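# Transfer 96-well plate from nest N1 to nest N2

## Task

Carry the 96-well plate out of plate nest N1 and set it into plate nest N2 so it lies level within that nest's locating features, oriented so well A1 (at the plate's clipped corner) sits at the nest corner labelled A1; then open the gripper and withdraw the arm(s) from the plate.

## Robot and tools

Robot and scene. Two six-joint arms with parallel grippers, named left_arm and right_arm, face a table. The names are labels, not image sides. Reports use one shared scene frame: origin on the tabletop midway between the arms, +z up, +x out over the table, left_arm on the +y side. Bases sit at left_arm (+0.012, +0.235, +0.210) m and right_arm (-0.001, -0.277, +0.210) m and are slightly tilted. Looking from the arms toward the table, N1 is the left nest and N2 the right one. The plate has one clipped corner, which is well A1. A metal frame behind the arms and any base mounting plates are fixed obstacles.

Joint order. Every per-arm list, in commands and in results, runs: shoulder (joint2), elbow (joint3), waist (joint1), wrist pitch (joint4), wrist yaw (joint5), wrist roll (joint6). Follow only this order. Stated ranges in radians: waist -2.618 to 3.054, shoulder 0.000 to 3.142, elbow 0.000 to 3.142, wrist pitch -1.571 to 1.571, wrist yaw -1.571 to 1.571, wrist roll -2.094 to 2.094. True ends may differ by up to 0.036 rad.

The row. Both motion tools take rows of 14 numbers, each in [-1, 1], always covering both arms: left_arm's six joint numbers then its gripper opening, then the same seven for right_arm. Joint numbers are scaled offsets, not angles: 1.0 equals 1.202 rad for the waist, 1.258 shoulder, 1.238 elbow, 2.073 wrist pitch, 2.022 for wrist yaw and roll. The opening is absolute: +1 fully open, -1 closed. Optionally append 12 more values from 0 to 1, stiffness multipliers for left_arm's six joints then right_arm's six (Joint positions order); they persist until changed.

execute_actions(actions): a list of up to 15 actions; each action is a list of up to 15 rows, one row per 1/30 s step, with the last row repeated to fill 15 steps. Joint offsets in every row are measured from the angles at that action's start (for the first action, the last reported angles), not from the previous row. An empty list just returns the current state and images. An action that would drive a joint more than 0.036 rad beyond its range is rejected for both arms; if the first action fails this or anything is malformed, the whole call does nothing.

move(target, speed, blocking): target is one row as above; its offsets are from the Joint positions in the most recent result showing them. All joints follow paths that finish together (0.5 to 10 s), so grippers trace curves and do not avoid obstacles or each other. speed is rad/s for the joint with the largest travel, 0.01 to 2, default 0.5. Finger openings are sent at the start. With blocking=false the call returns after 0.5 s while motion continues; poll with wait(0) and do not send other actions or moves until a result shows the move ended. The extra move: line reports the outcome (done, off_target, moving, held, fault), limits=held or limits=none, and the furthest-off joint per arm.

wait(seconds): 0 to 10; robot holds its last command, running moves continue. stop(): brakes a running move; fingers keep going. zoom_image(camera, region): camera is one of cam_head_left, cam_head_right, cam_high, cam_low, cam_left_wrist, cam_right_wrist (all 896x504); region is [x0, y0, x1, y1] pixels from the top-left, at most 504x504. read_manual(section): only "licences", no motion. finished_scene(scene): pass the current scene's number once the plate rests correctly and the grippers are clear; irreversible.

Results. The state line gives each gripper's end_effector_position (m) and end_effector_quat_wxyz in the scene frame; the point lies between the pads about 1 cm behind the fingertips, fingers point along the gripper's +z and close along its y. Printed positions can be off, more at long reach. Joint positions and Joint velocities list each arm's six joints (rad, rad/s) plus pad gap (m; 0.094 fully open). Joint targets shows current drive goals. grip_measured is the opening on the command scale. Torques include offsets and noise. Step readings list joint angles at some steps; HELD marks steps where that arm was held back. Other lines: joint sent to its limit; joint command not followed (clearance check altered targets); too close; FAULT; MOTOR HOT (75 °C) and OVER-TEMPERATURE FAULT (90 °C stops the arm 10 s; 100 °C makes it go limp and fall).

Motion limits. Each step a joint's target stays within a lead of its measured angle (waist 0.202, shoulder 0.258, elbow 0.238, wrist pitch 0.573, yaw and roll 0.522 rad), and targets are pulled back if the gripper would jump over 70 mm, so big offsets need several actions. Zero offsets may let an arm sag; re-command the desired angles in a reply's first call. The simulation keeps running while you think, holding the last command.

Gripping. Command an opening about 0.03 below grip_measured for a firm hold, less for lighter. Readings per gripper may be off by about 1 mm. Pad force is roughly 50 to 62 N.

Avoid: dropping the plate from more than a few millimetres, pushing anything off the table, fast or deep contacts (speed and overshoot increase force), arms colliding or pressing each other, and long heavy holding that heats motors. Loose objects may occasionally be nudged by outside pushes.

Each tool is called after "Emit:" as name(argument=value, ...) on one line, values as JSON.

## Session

Emit:
execute_actions(actions=[])

Scene clock: 0.00 s.
left_arm: end_effector_position=(+0.2641, -0.1861, +0.3970) grip_measured=+1.000 end_effector_quat_wxyz=(+0.188, -0.178, +0.634, -0.728) | right_arm: end_effector_position=(+0.3309, -0.2938, +0.1506) grip_measured=+1.000 end_effector_quat_wxyz=(+0.033, +0.093, +0.947, +0.305)
Joint names: [shoulder, elbow, waist, wrist pitch, wrist yaw, wrist roll]
Joint positions: left_arm=[ 2.029  0.711 -1.348  1.386 -0.107 -1.245  0.094] | right_arm=[ 1.681  0.933 -0.328 -0.588 -0.548 -0.182  0.094]
Joint velocities: left_arm=[ 0.012  0.012 -0.012  0.022 -0.022 -0.007  0.   ] | right_arm=[ 0.012  0.002 -0.017  0.051 -0.066 -0.007  0.   ]
Joint torques (N m, as the arm reports them, + toward a larger angle): no reading
Motor temperatures (°C, as the motors report them): left_arm=[34 23 20 20 22 22] | right_arm=[31 22 24 22 22 19]
Joint targets: left_arm=[2.021 0.716 -1.354 1.386 -0.100 -1.237] | right_arm=[1.669 0.941 -0.327 -0.585 -0.557 -0.186]
Joint stiffness scale: left_arm=[1. 1. 1. 1. 1. 1.] | right_arm=[1. 1. 1. 1. 1. 1.]

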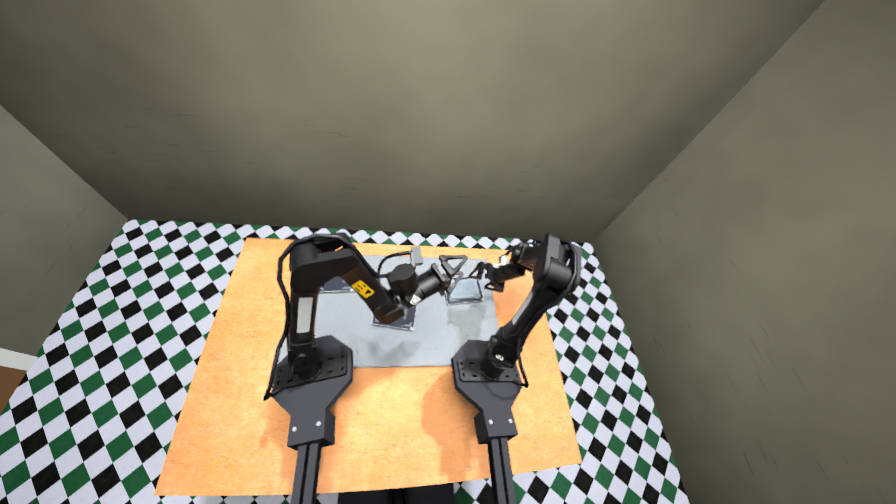

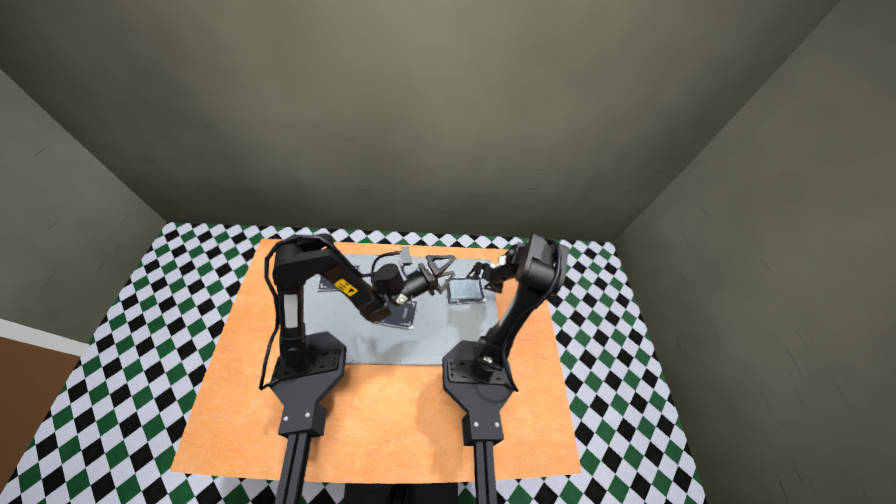

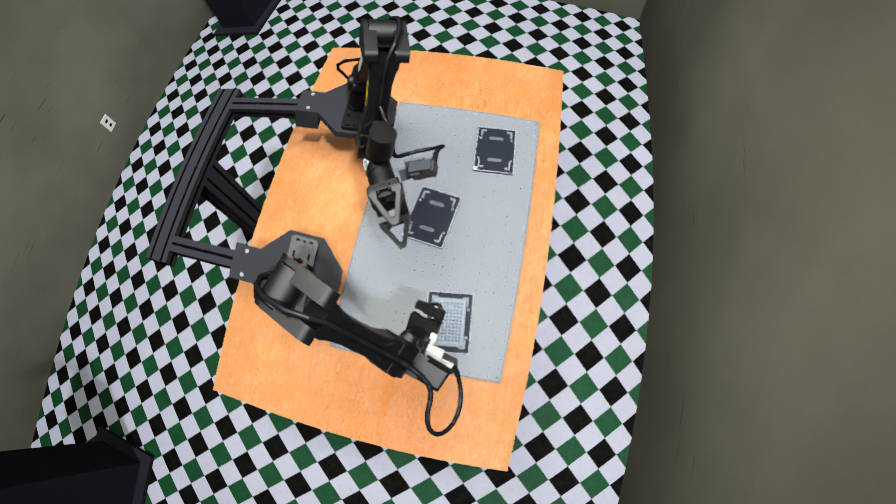

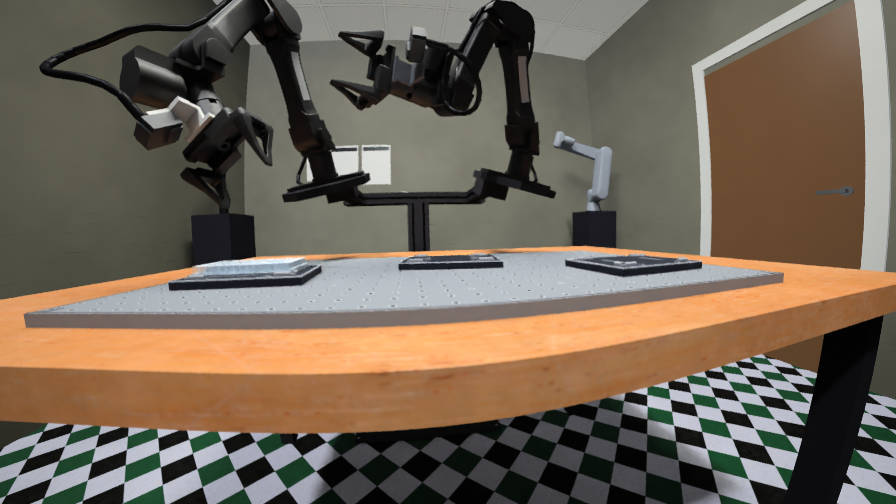

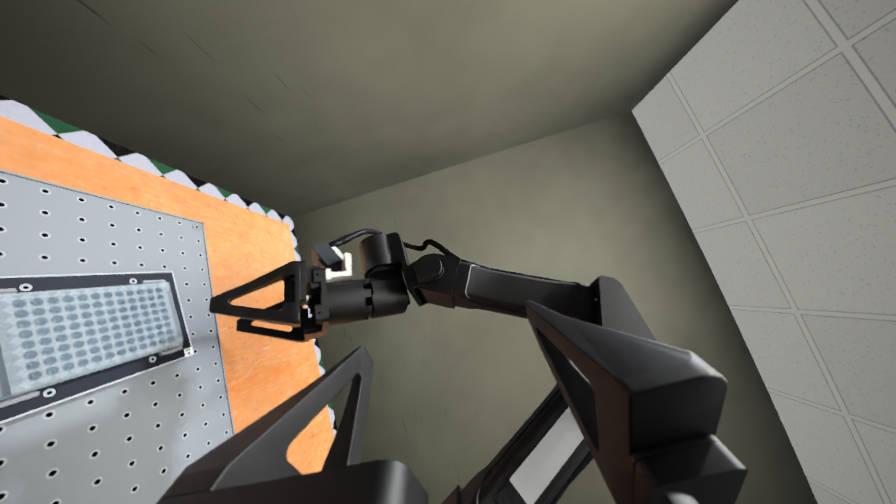

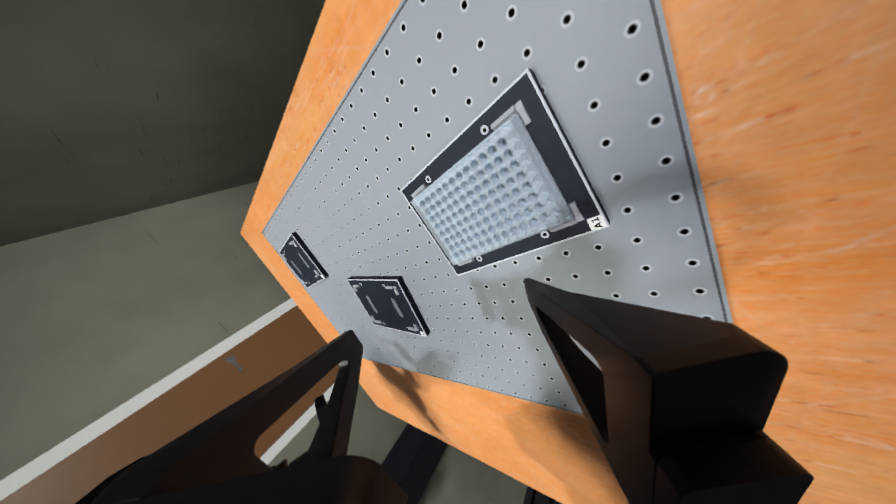

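Emit:
zoom_image(camera="cam_high", region=[390,110,550,370])

Emit:
zoom_image(camera="cam_right_wrist", region=[380,50,640,300])

Region (390, 110, 550, 370) of cam_high's 896x504 image, scaled by 1.938, with more detail than that image has; it fills the left 310 columns of this view, and the rest is white.

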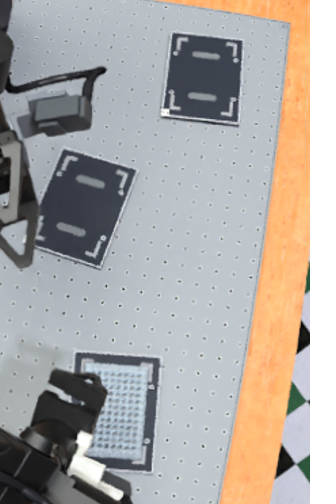

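Region (380, 50, 640, 300) of cam_right_wrist's 896x504 image, scaled by 1.938, with more detail than that image has; it fills the top 485 rows of this view, and the rest is white.

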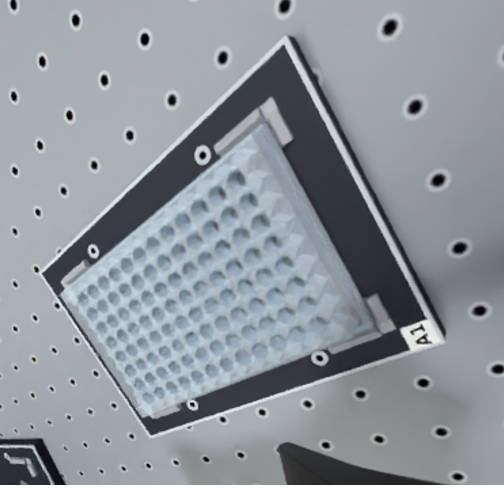

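Emit:
zoom_image(camera="cam_right_wrist", region=[480,90,620,250])

Emit:
zoom_image(camera="cam_right_wrist", region=[395,160,500,280])

Region (480, 90, 620, 250) of cam_right_wrist's 896x504 image, scaled by 3.150, with more detail than that image has; it fills the left 441 columns of this view, and the rest is white.

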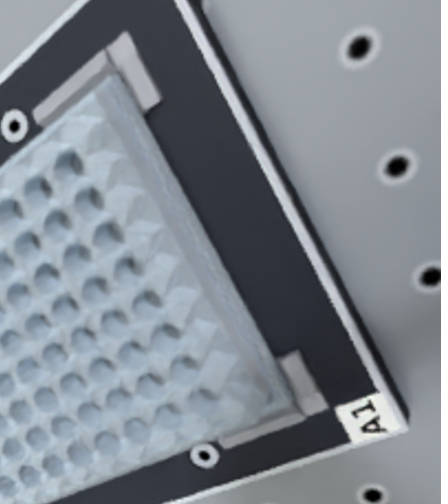

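Region (395, 160, 500, 280) of cam_right_wrist's 896x504 image, scaled by 4.200, with more detail than that image has; it fills the left 441 columns of this view, and the rest is white.

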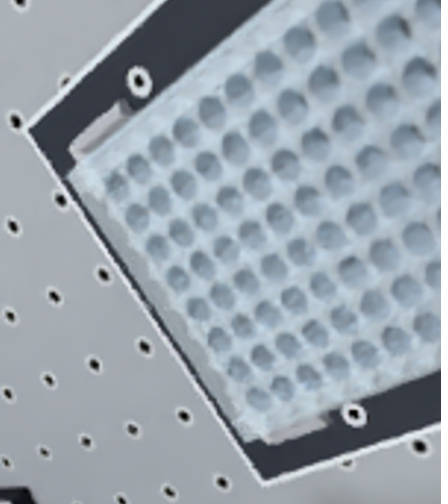

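Emit:
move(target=[-0.341,0.163,1.0,-0.921,-0.014,-0.385,1,-0.0095,0.0065,0.001,0.0015,-0.0045,-0.002,1], speed=0.9)

Scene clock: 77.73 s.
left_arm: end_effector_position=(+0.3426, +0.2582, +0.1449) grip_measured=+1.000 end_effector_quat_wxyz=(+0.022, +0.859, -0.509, +0.051) | right_arm: end_effector_position=(+0.3309, -0.2939, +0.1505) grip_measured=+1.000 end_effector_quat_wxyz=(+0.033, +0.093, +0.947, +0.305)
Joint names: [shoulder, elbow, waist, wrist pitch, wrist yaw, wrist roll]
Joint positions: left_arm=[ 1.622  0.888 -0.149 -0.503 -0.121 -2.018  0.094] | right_arm=[ 1.681  0.933 -0.328 -0.588 -0.547 -0.182  0.094]
Joint velocities: left_arm=[-0.017 -0.002  0.002 -0.007  0.007 -0.037  0.   ] | right_arm=[-0.002  0.002  0.007 -0.037 -0.095  0.022  0.   ]
Joint torques (N m, as the arm reports them, + toward a larger angle): left_arm=[-9.7   6.38 -1.1  -0.06 -0.11 -0.09] | right_arm=[-8.51  3.38  0.56  0.33 -0.45 -0.01]
Motor temperatures (°C, as the motors report them): left_arm=[39 25 21 28 23 22] | right_arm=[35 22 24 22 22 19]
Joint targets: left_arm=[1.600 0.913 -0.146 -0.523 -0.135 -2.024] | right_arm=[1.669 0.941 -0.327 -0.585 -0.557 -0.186]
Joint stiffness scale: left_arm=[1. 1. 1. 1. 1. 1.] | right_arm=[1. 1. 1. 1. 1. 1.]
move: off_target (left_arm); limits=none; left_arm: farthest joint: the elbow, 0.025 radians from its target (0.202 radians at the start); right_arm: farthest joint: the shoulder, 0.012 radians from its target (0.012 radians at the start)

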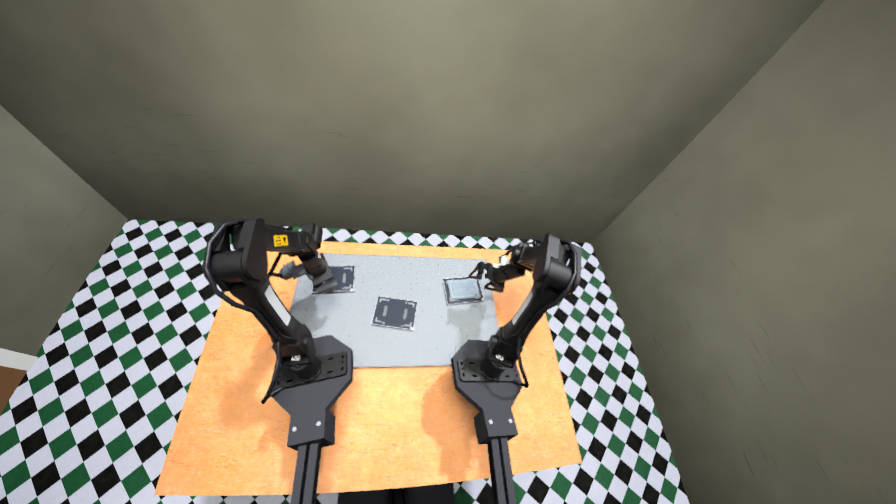

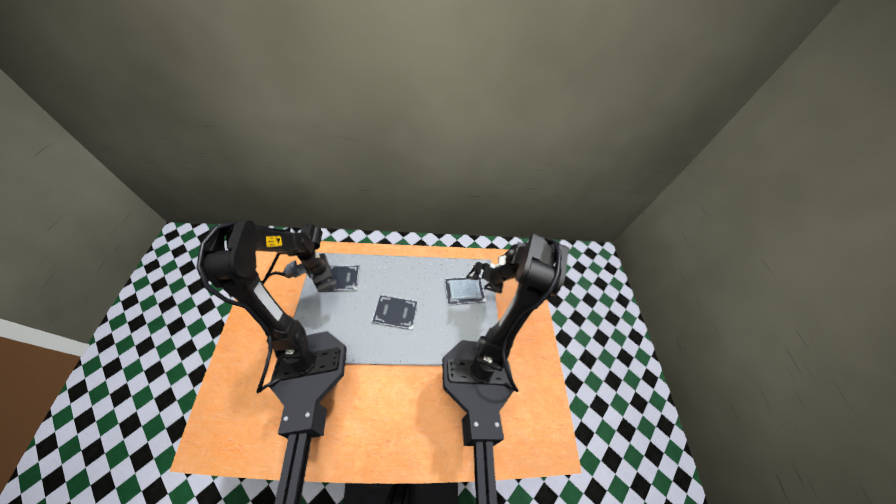

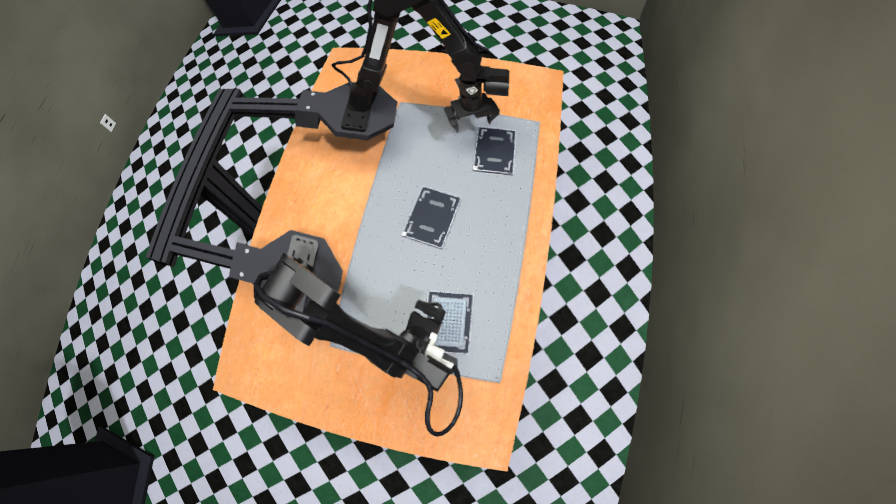

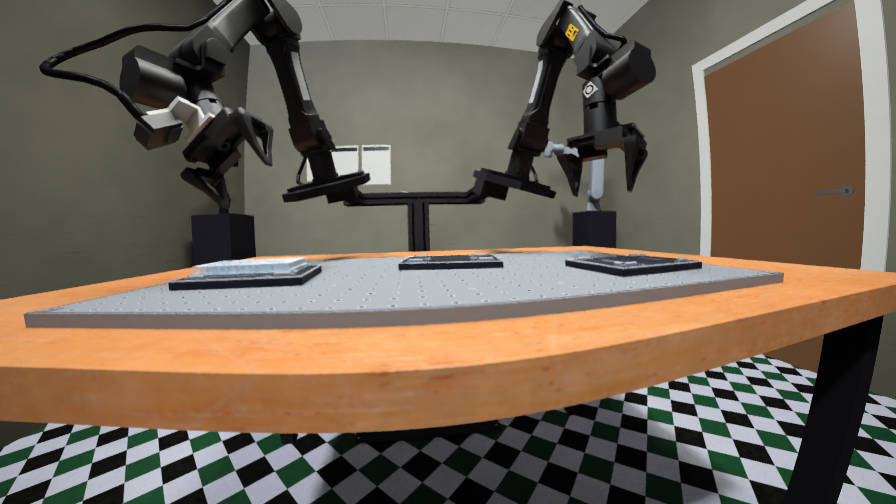

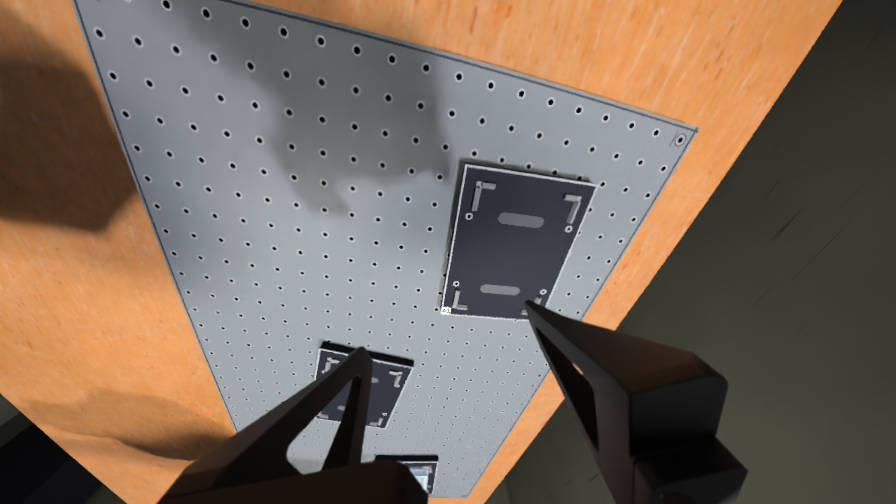

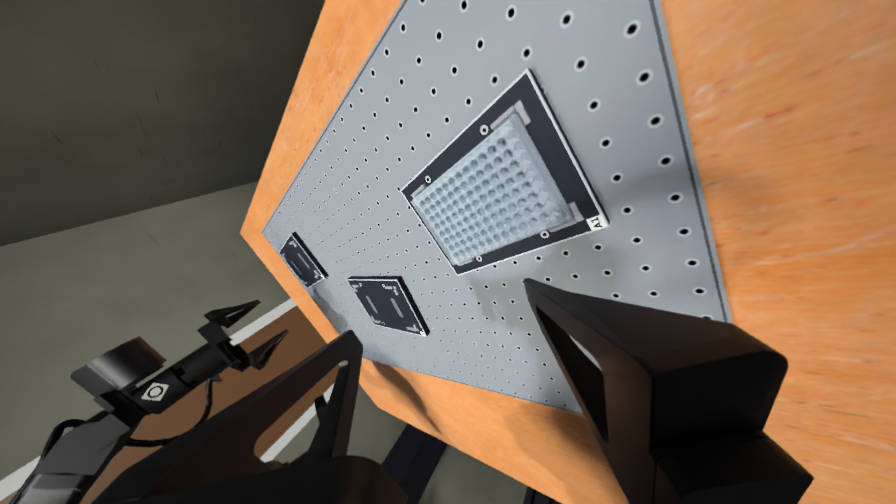

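Emit:
execute_actions(actions=[])

Scene clock: 107.00 s.
left_arm: end_effector_position=(+0.3426, +0.2582, +0.1448) grip_measured=+1.000 end_effector_quat_wxyz=(+0.022, +0.859, -0.509, +0.051) | right_arm: end_effector_position=(+0.3309, -0.2939, +0.1505) grip_measured=+1.000 end_effector_quat_wxyz=(+0.033, +0.093, +0.947, +0.305)
Joint names: [shoulder, elbow, waist, wrist pitch, wrist yaw, wrist roll]
Joint positions: left_arm=[ 1.622  0.888 -0.149 -0.503 -0.121 -2.018  0.094] | right_arm=[ 1.681  0.933 -0.328 -0.588 -0.547 -0.182  0.094]
Joint velocities: left_arm=[ 0.022  0.012  0.007 -0.125 -0.095 -0.022  0.   ] | right_arm=[-0.012 -0.007  0.002 -0.007  0.007  0.022  0.   ]
Joint torques (N m, as the arm reports them, + toward a larger angle): left_arm=[-9.71  6.39 -1.1  -0.06 -0.11 -0.09] | right_arm=[-8.51  3.35  0.55  0.32 -0.45 -0.02]
Motor temperatures (°C, as the motors report them): left_arm=[40 26 21 24 22 22] | right_arm=[35 23 24 21 22 19]
Joint targets: left_arm=[1.600 0.913 -0.146 -0.523 -0.135 -2.024] | right_arm=[1.669 0.941 -0.327 -0.585 -0.557 -0.186]
Joint stiffness scale: left_arm=[1. 1. 1. 1. 1. 1.] | right_arm=[1. 1. 1. 1. 1. 1.]

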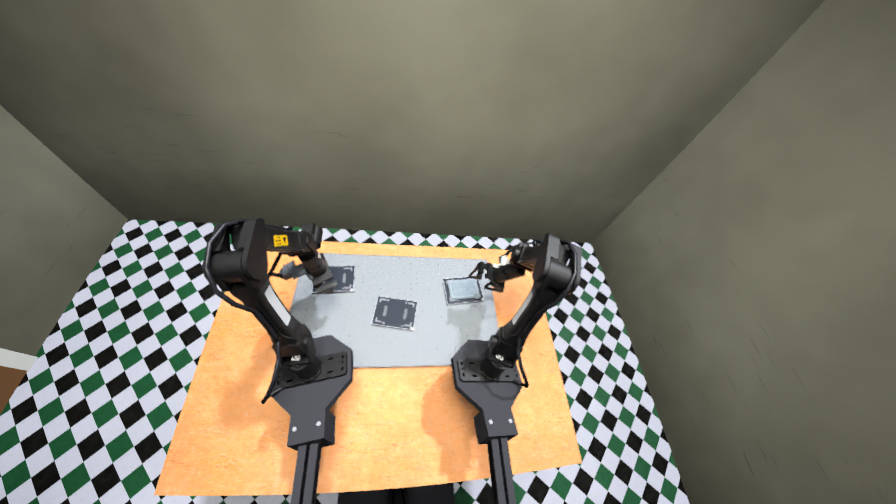

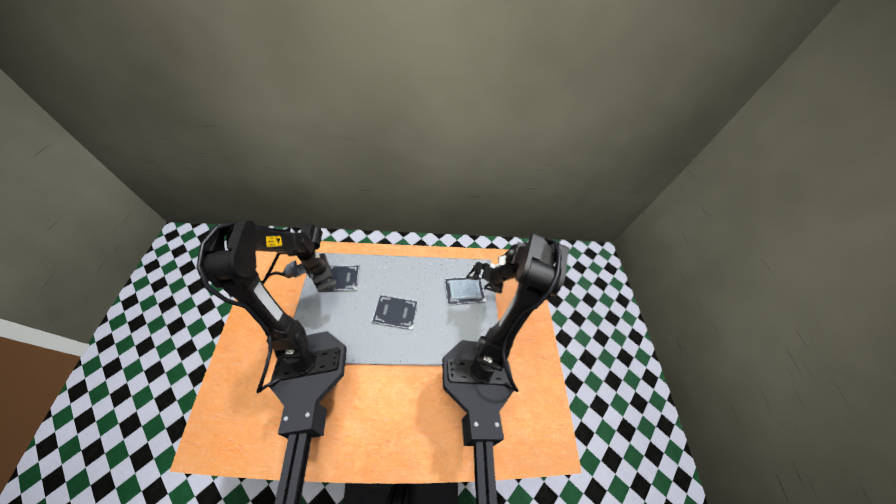

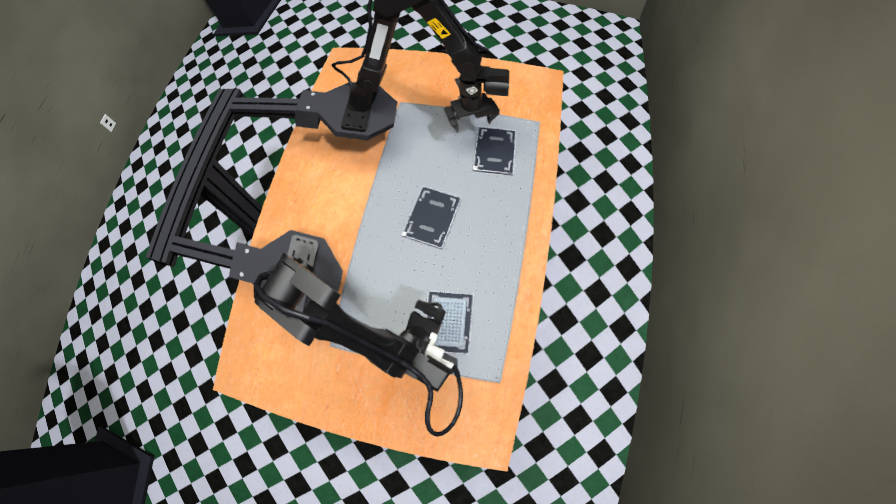

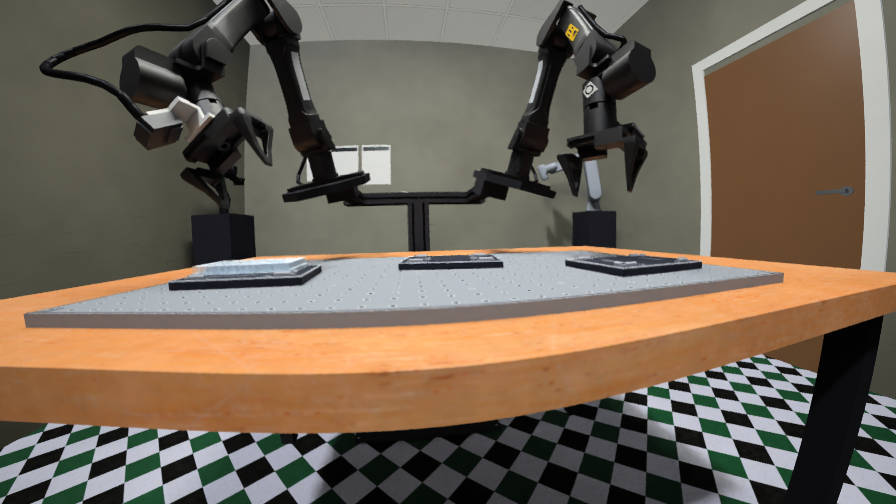

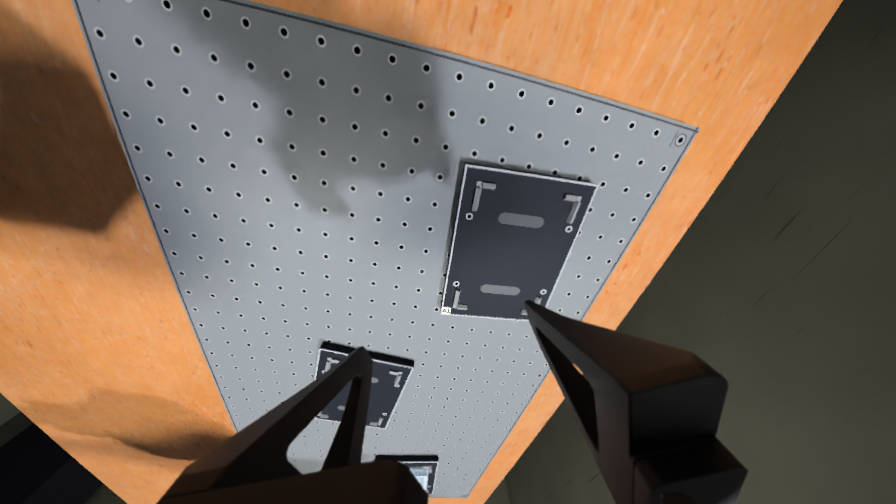

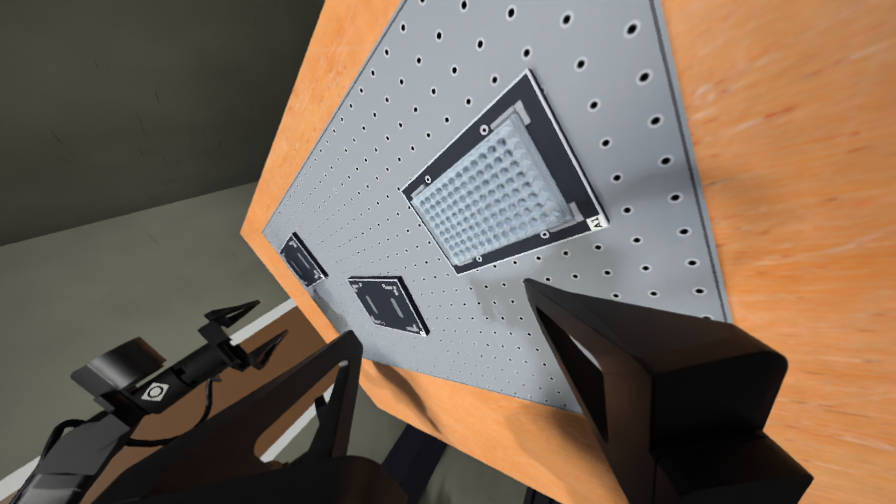

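Emit:
zoom_image(camera="cam_right_wrist", region=[390, 60, 630, 290])

Emit:
zoom_image(camera="cam_high", region=[400, 270, 500, 370])

Region (390, 60, 630, 290) of cam_right_wrist's 896x504 image, scaled by 2.100, with more detail than that image has; it fills the top 483 rows of this view, and the rest is white.

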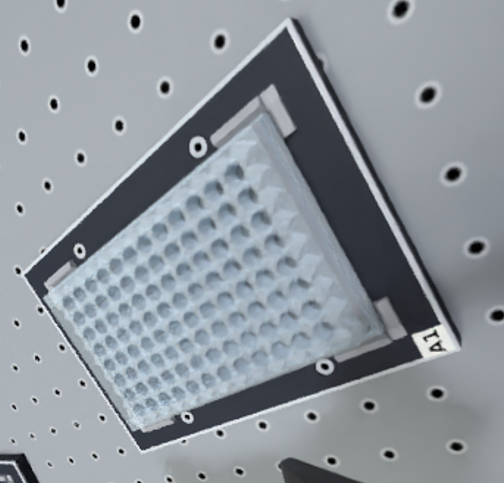

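Region (400, 270, 500, 370) of cam_high's 896x504 image, scaled by 5.040, with more detail than that image has.

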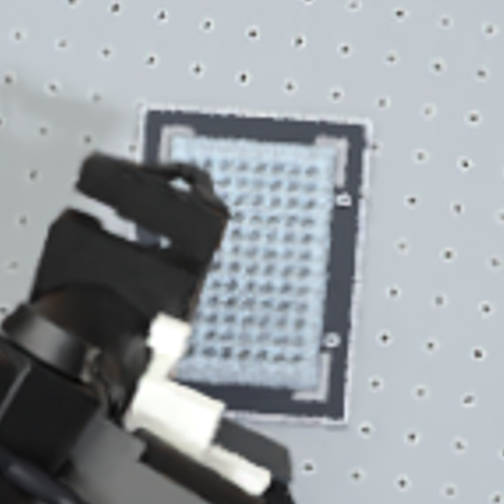

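Emit:
move(target=[0.212,0.283,0.057,-0.061,-0.044,0.256,1,0.1065,0.092,0.372,0.049,0.376,-0.711,1], speed=0.8)

Scene clock: 174.10 s.
left_arm: end_effector_position=(+0.3993, +0.2926, +0.1223) grip_measured=+1.000 end_effector_quat_wxyz=(-0.001, -0.720, +0.693, -0.004) | right_arm: end_effector_position=(+0.3526, -0.2705, +0.1123) grip_measured=+1.000 end_effector_quat_wxyz=(+0.002, +0.743, -0.669, +0.004)
Joint names: [shoulder, elbow, waist, wrist pitch, wrist yaw, wrist roll]
Joint positions: left_arm=[ 1.881  1.211 -0.089 -0.615 -0.189 -1.506  0.094] | right_arm=[ 1.806  1.015  0.106 -0.496  0.211 -1.612  0.094]
Joint velocities: left_arm=[ 0.002  0.027 -0.002 -0.051  0.022 -0.022  0.   ] | right_arm=[-0.007  0.007  0.012  0.066 -0.051  0.037  0.   ]
Joint torques (N m, as the arm reports them, + toward a larger angle): left_arm=[-9.74  6.54 -1.06 -0.13 -0.24  0.01] | right_arm=[-7.57  5.18  2.27  0.6   0.05 -0.06]
Motor temperatures (°C, as the motors report them): left_arm=[40 26 21 23 22 22] | right_arm=[35 23 24 21 23 19]
Joint targets: left_arm=[1.889 1.238 -0.081 -0.630 -0.210 -1.500] | right_arm=[1.815 1.047 0.119 -0.486 0.213 -1.620]
Joint stiffness scale: left_arm=[1. 1. 1. 1. 1. 1.] | right_arm=[1. 1. 1. 1. 1. 1.]
move: off_target (left_arm, right_arm); limits=none; left_arm: farthest joint: the elbow, 0.027 radians from its target (0.351 radians at the start); right_arm: farthest joint: the elbow, 0.032 radians from its target (0.114 radians at the start)

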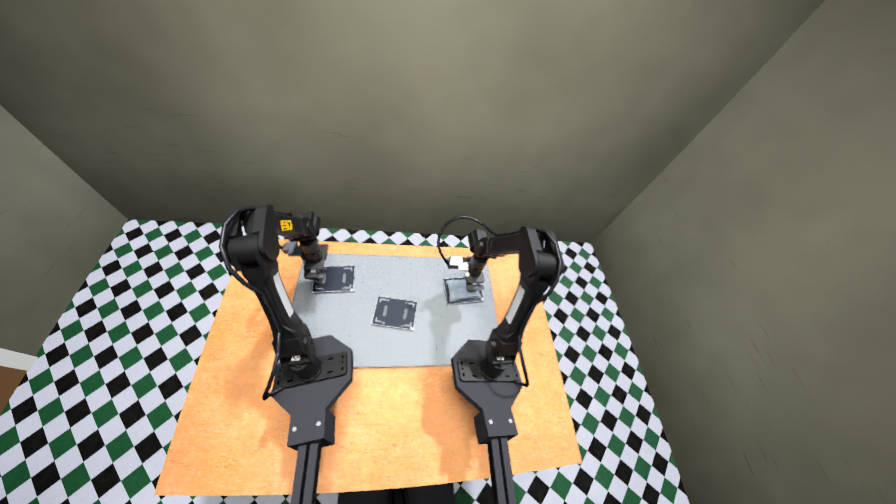

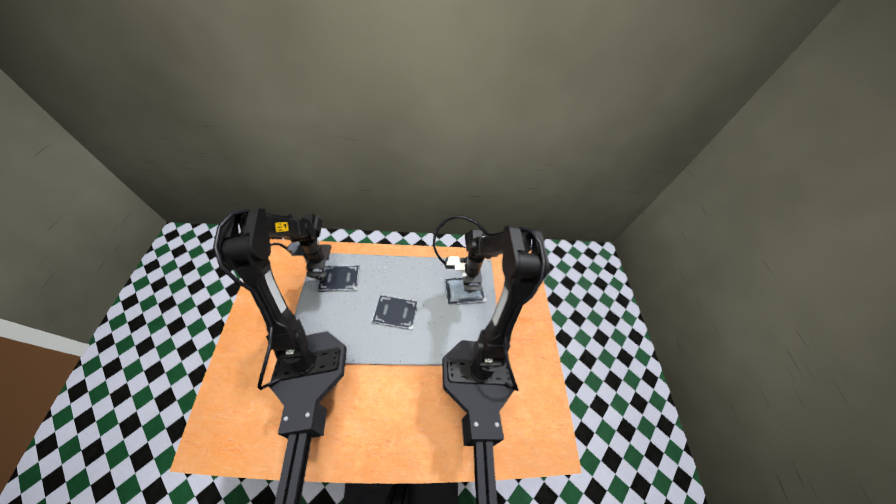

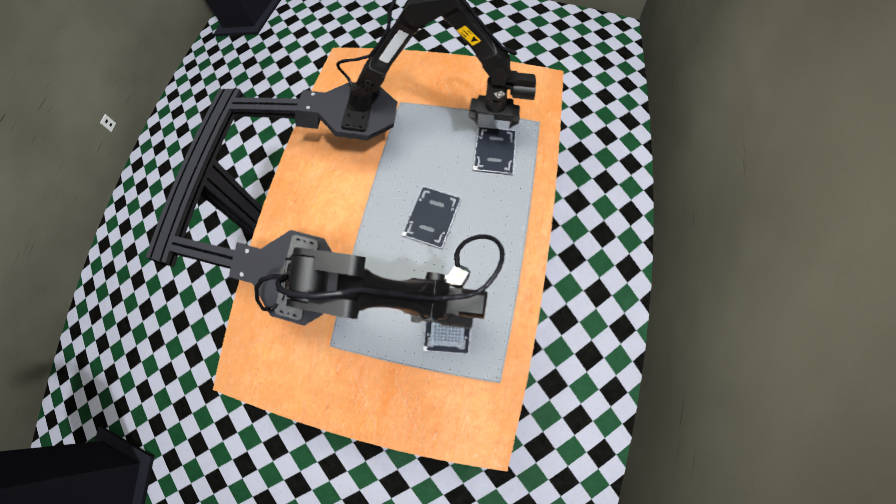

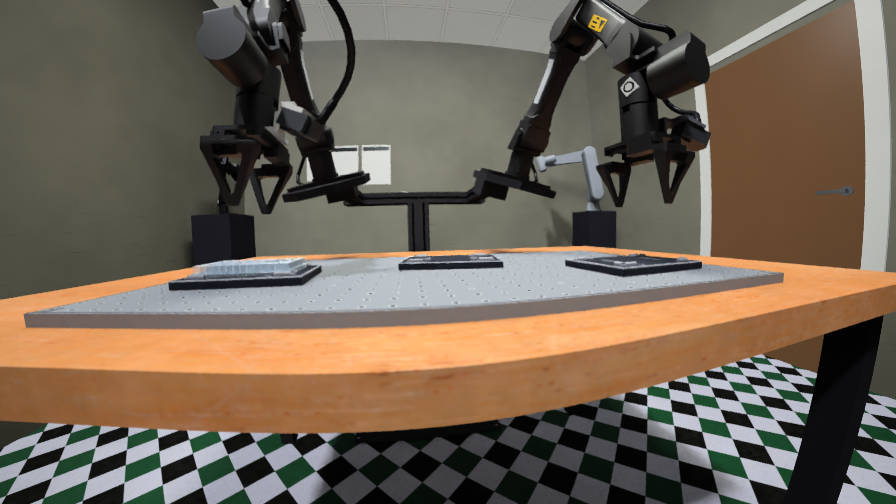

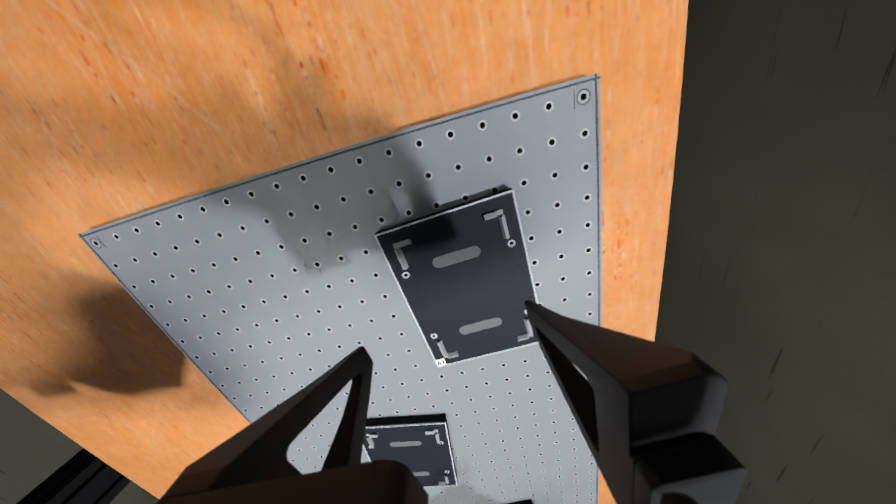

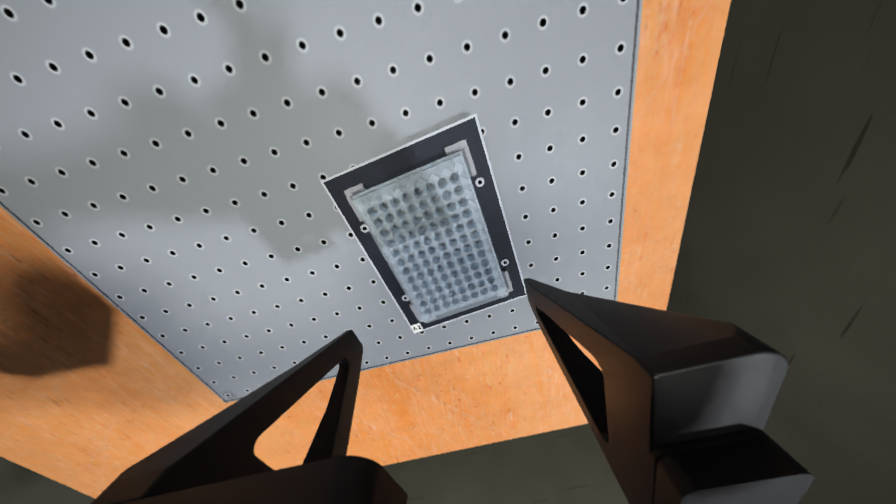

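Emit:
zoom_image(camera="cam_right_wrist", region=[310, 100, 550, 340])

Region (310, 100, 550, 340) of cam_right_wrist's 896x504 image, scaled by 2.100, with more detail than that image has.

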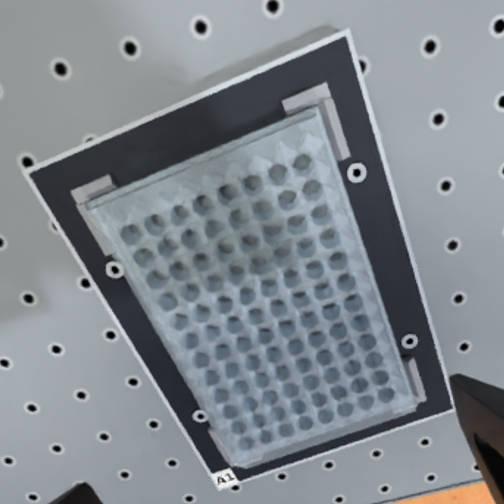

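Emit:
zoom_image(camera="cam_right_wrist", region=[385, 260, 535, 340])

Emit:
zoom_image(camera="cam_right_wrist", region=[335, 130, 485, 230])

Region (385, 260, 535, 340) of cam_right_wrist's 896x504 image, scaled by 3.360, with more detail than that image has; it fills the top 269 rows of this view, and the rest is white.

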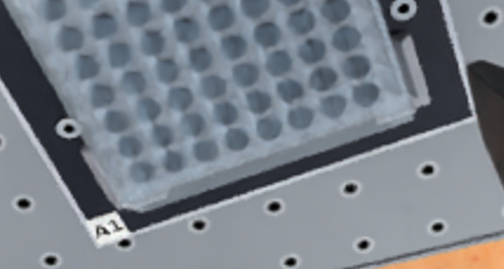

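Region (335, 130, 485, 230) of cam_right_wrist's 896x504 image, scaled by 3.360, with more detail than that image has.

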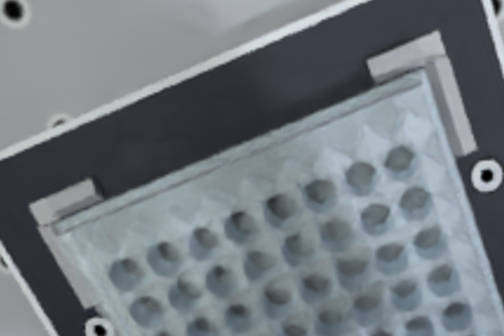

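Emit:
zoom_image(camera="cam_high", region=[415, 315, 485, 365])

Emit:
zoom_image(camera="cam_right_wrist", region=[400, 280, 460, 340])

Emit:
zoom_image(camera="cam_right_wrist", region=[475, 255, 535, 315])

Region (415, 315, 485, 365) of cam_high's 896x504 image, scaled by 7.200, with more detail than that image has; it fills the top 360 rows of this view, and the rest is white.

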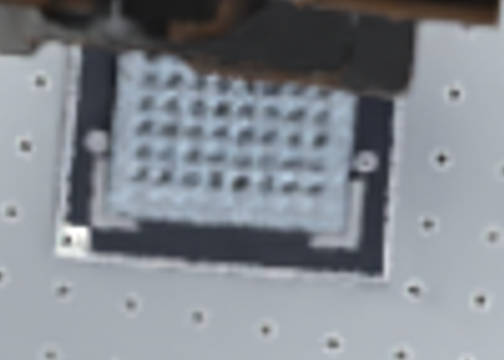

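Region (400, 280, 460, 340) of cam_right_wrist's 896x504 image, scaled by 8.400, with more detail than that image has.

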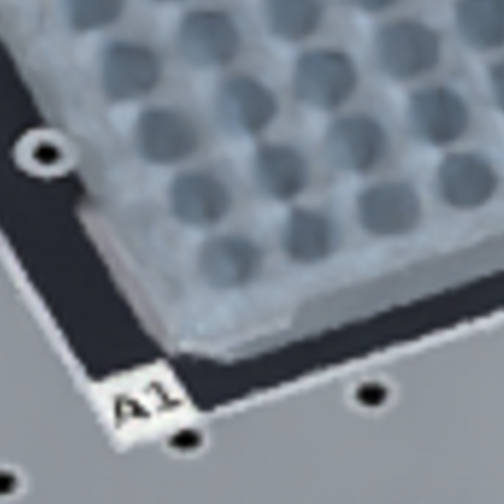

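Region (475, 255, 535, 315) of cam_right_wrist's 896x504 image, scaled by 8.400, with more detail than that image has.

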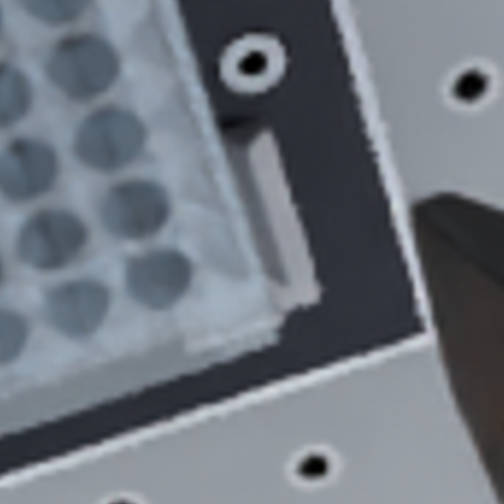

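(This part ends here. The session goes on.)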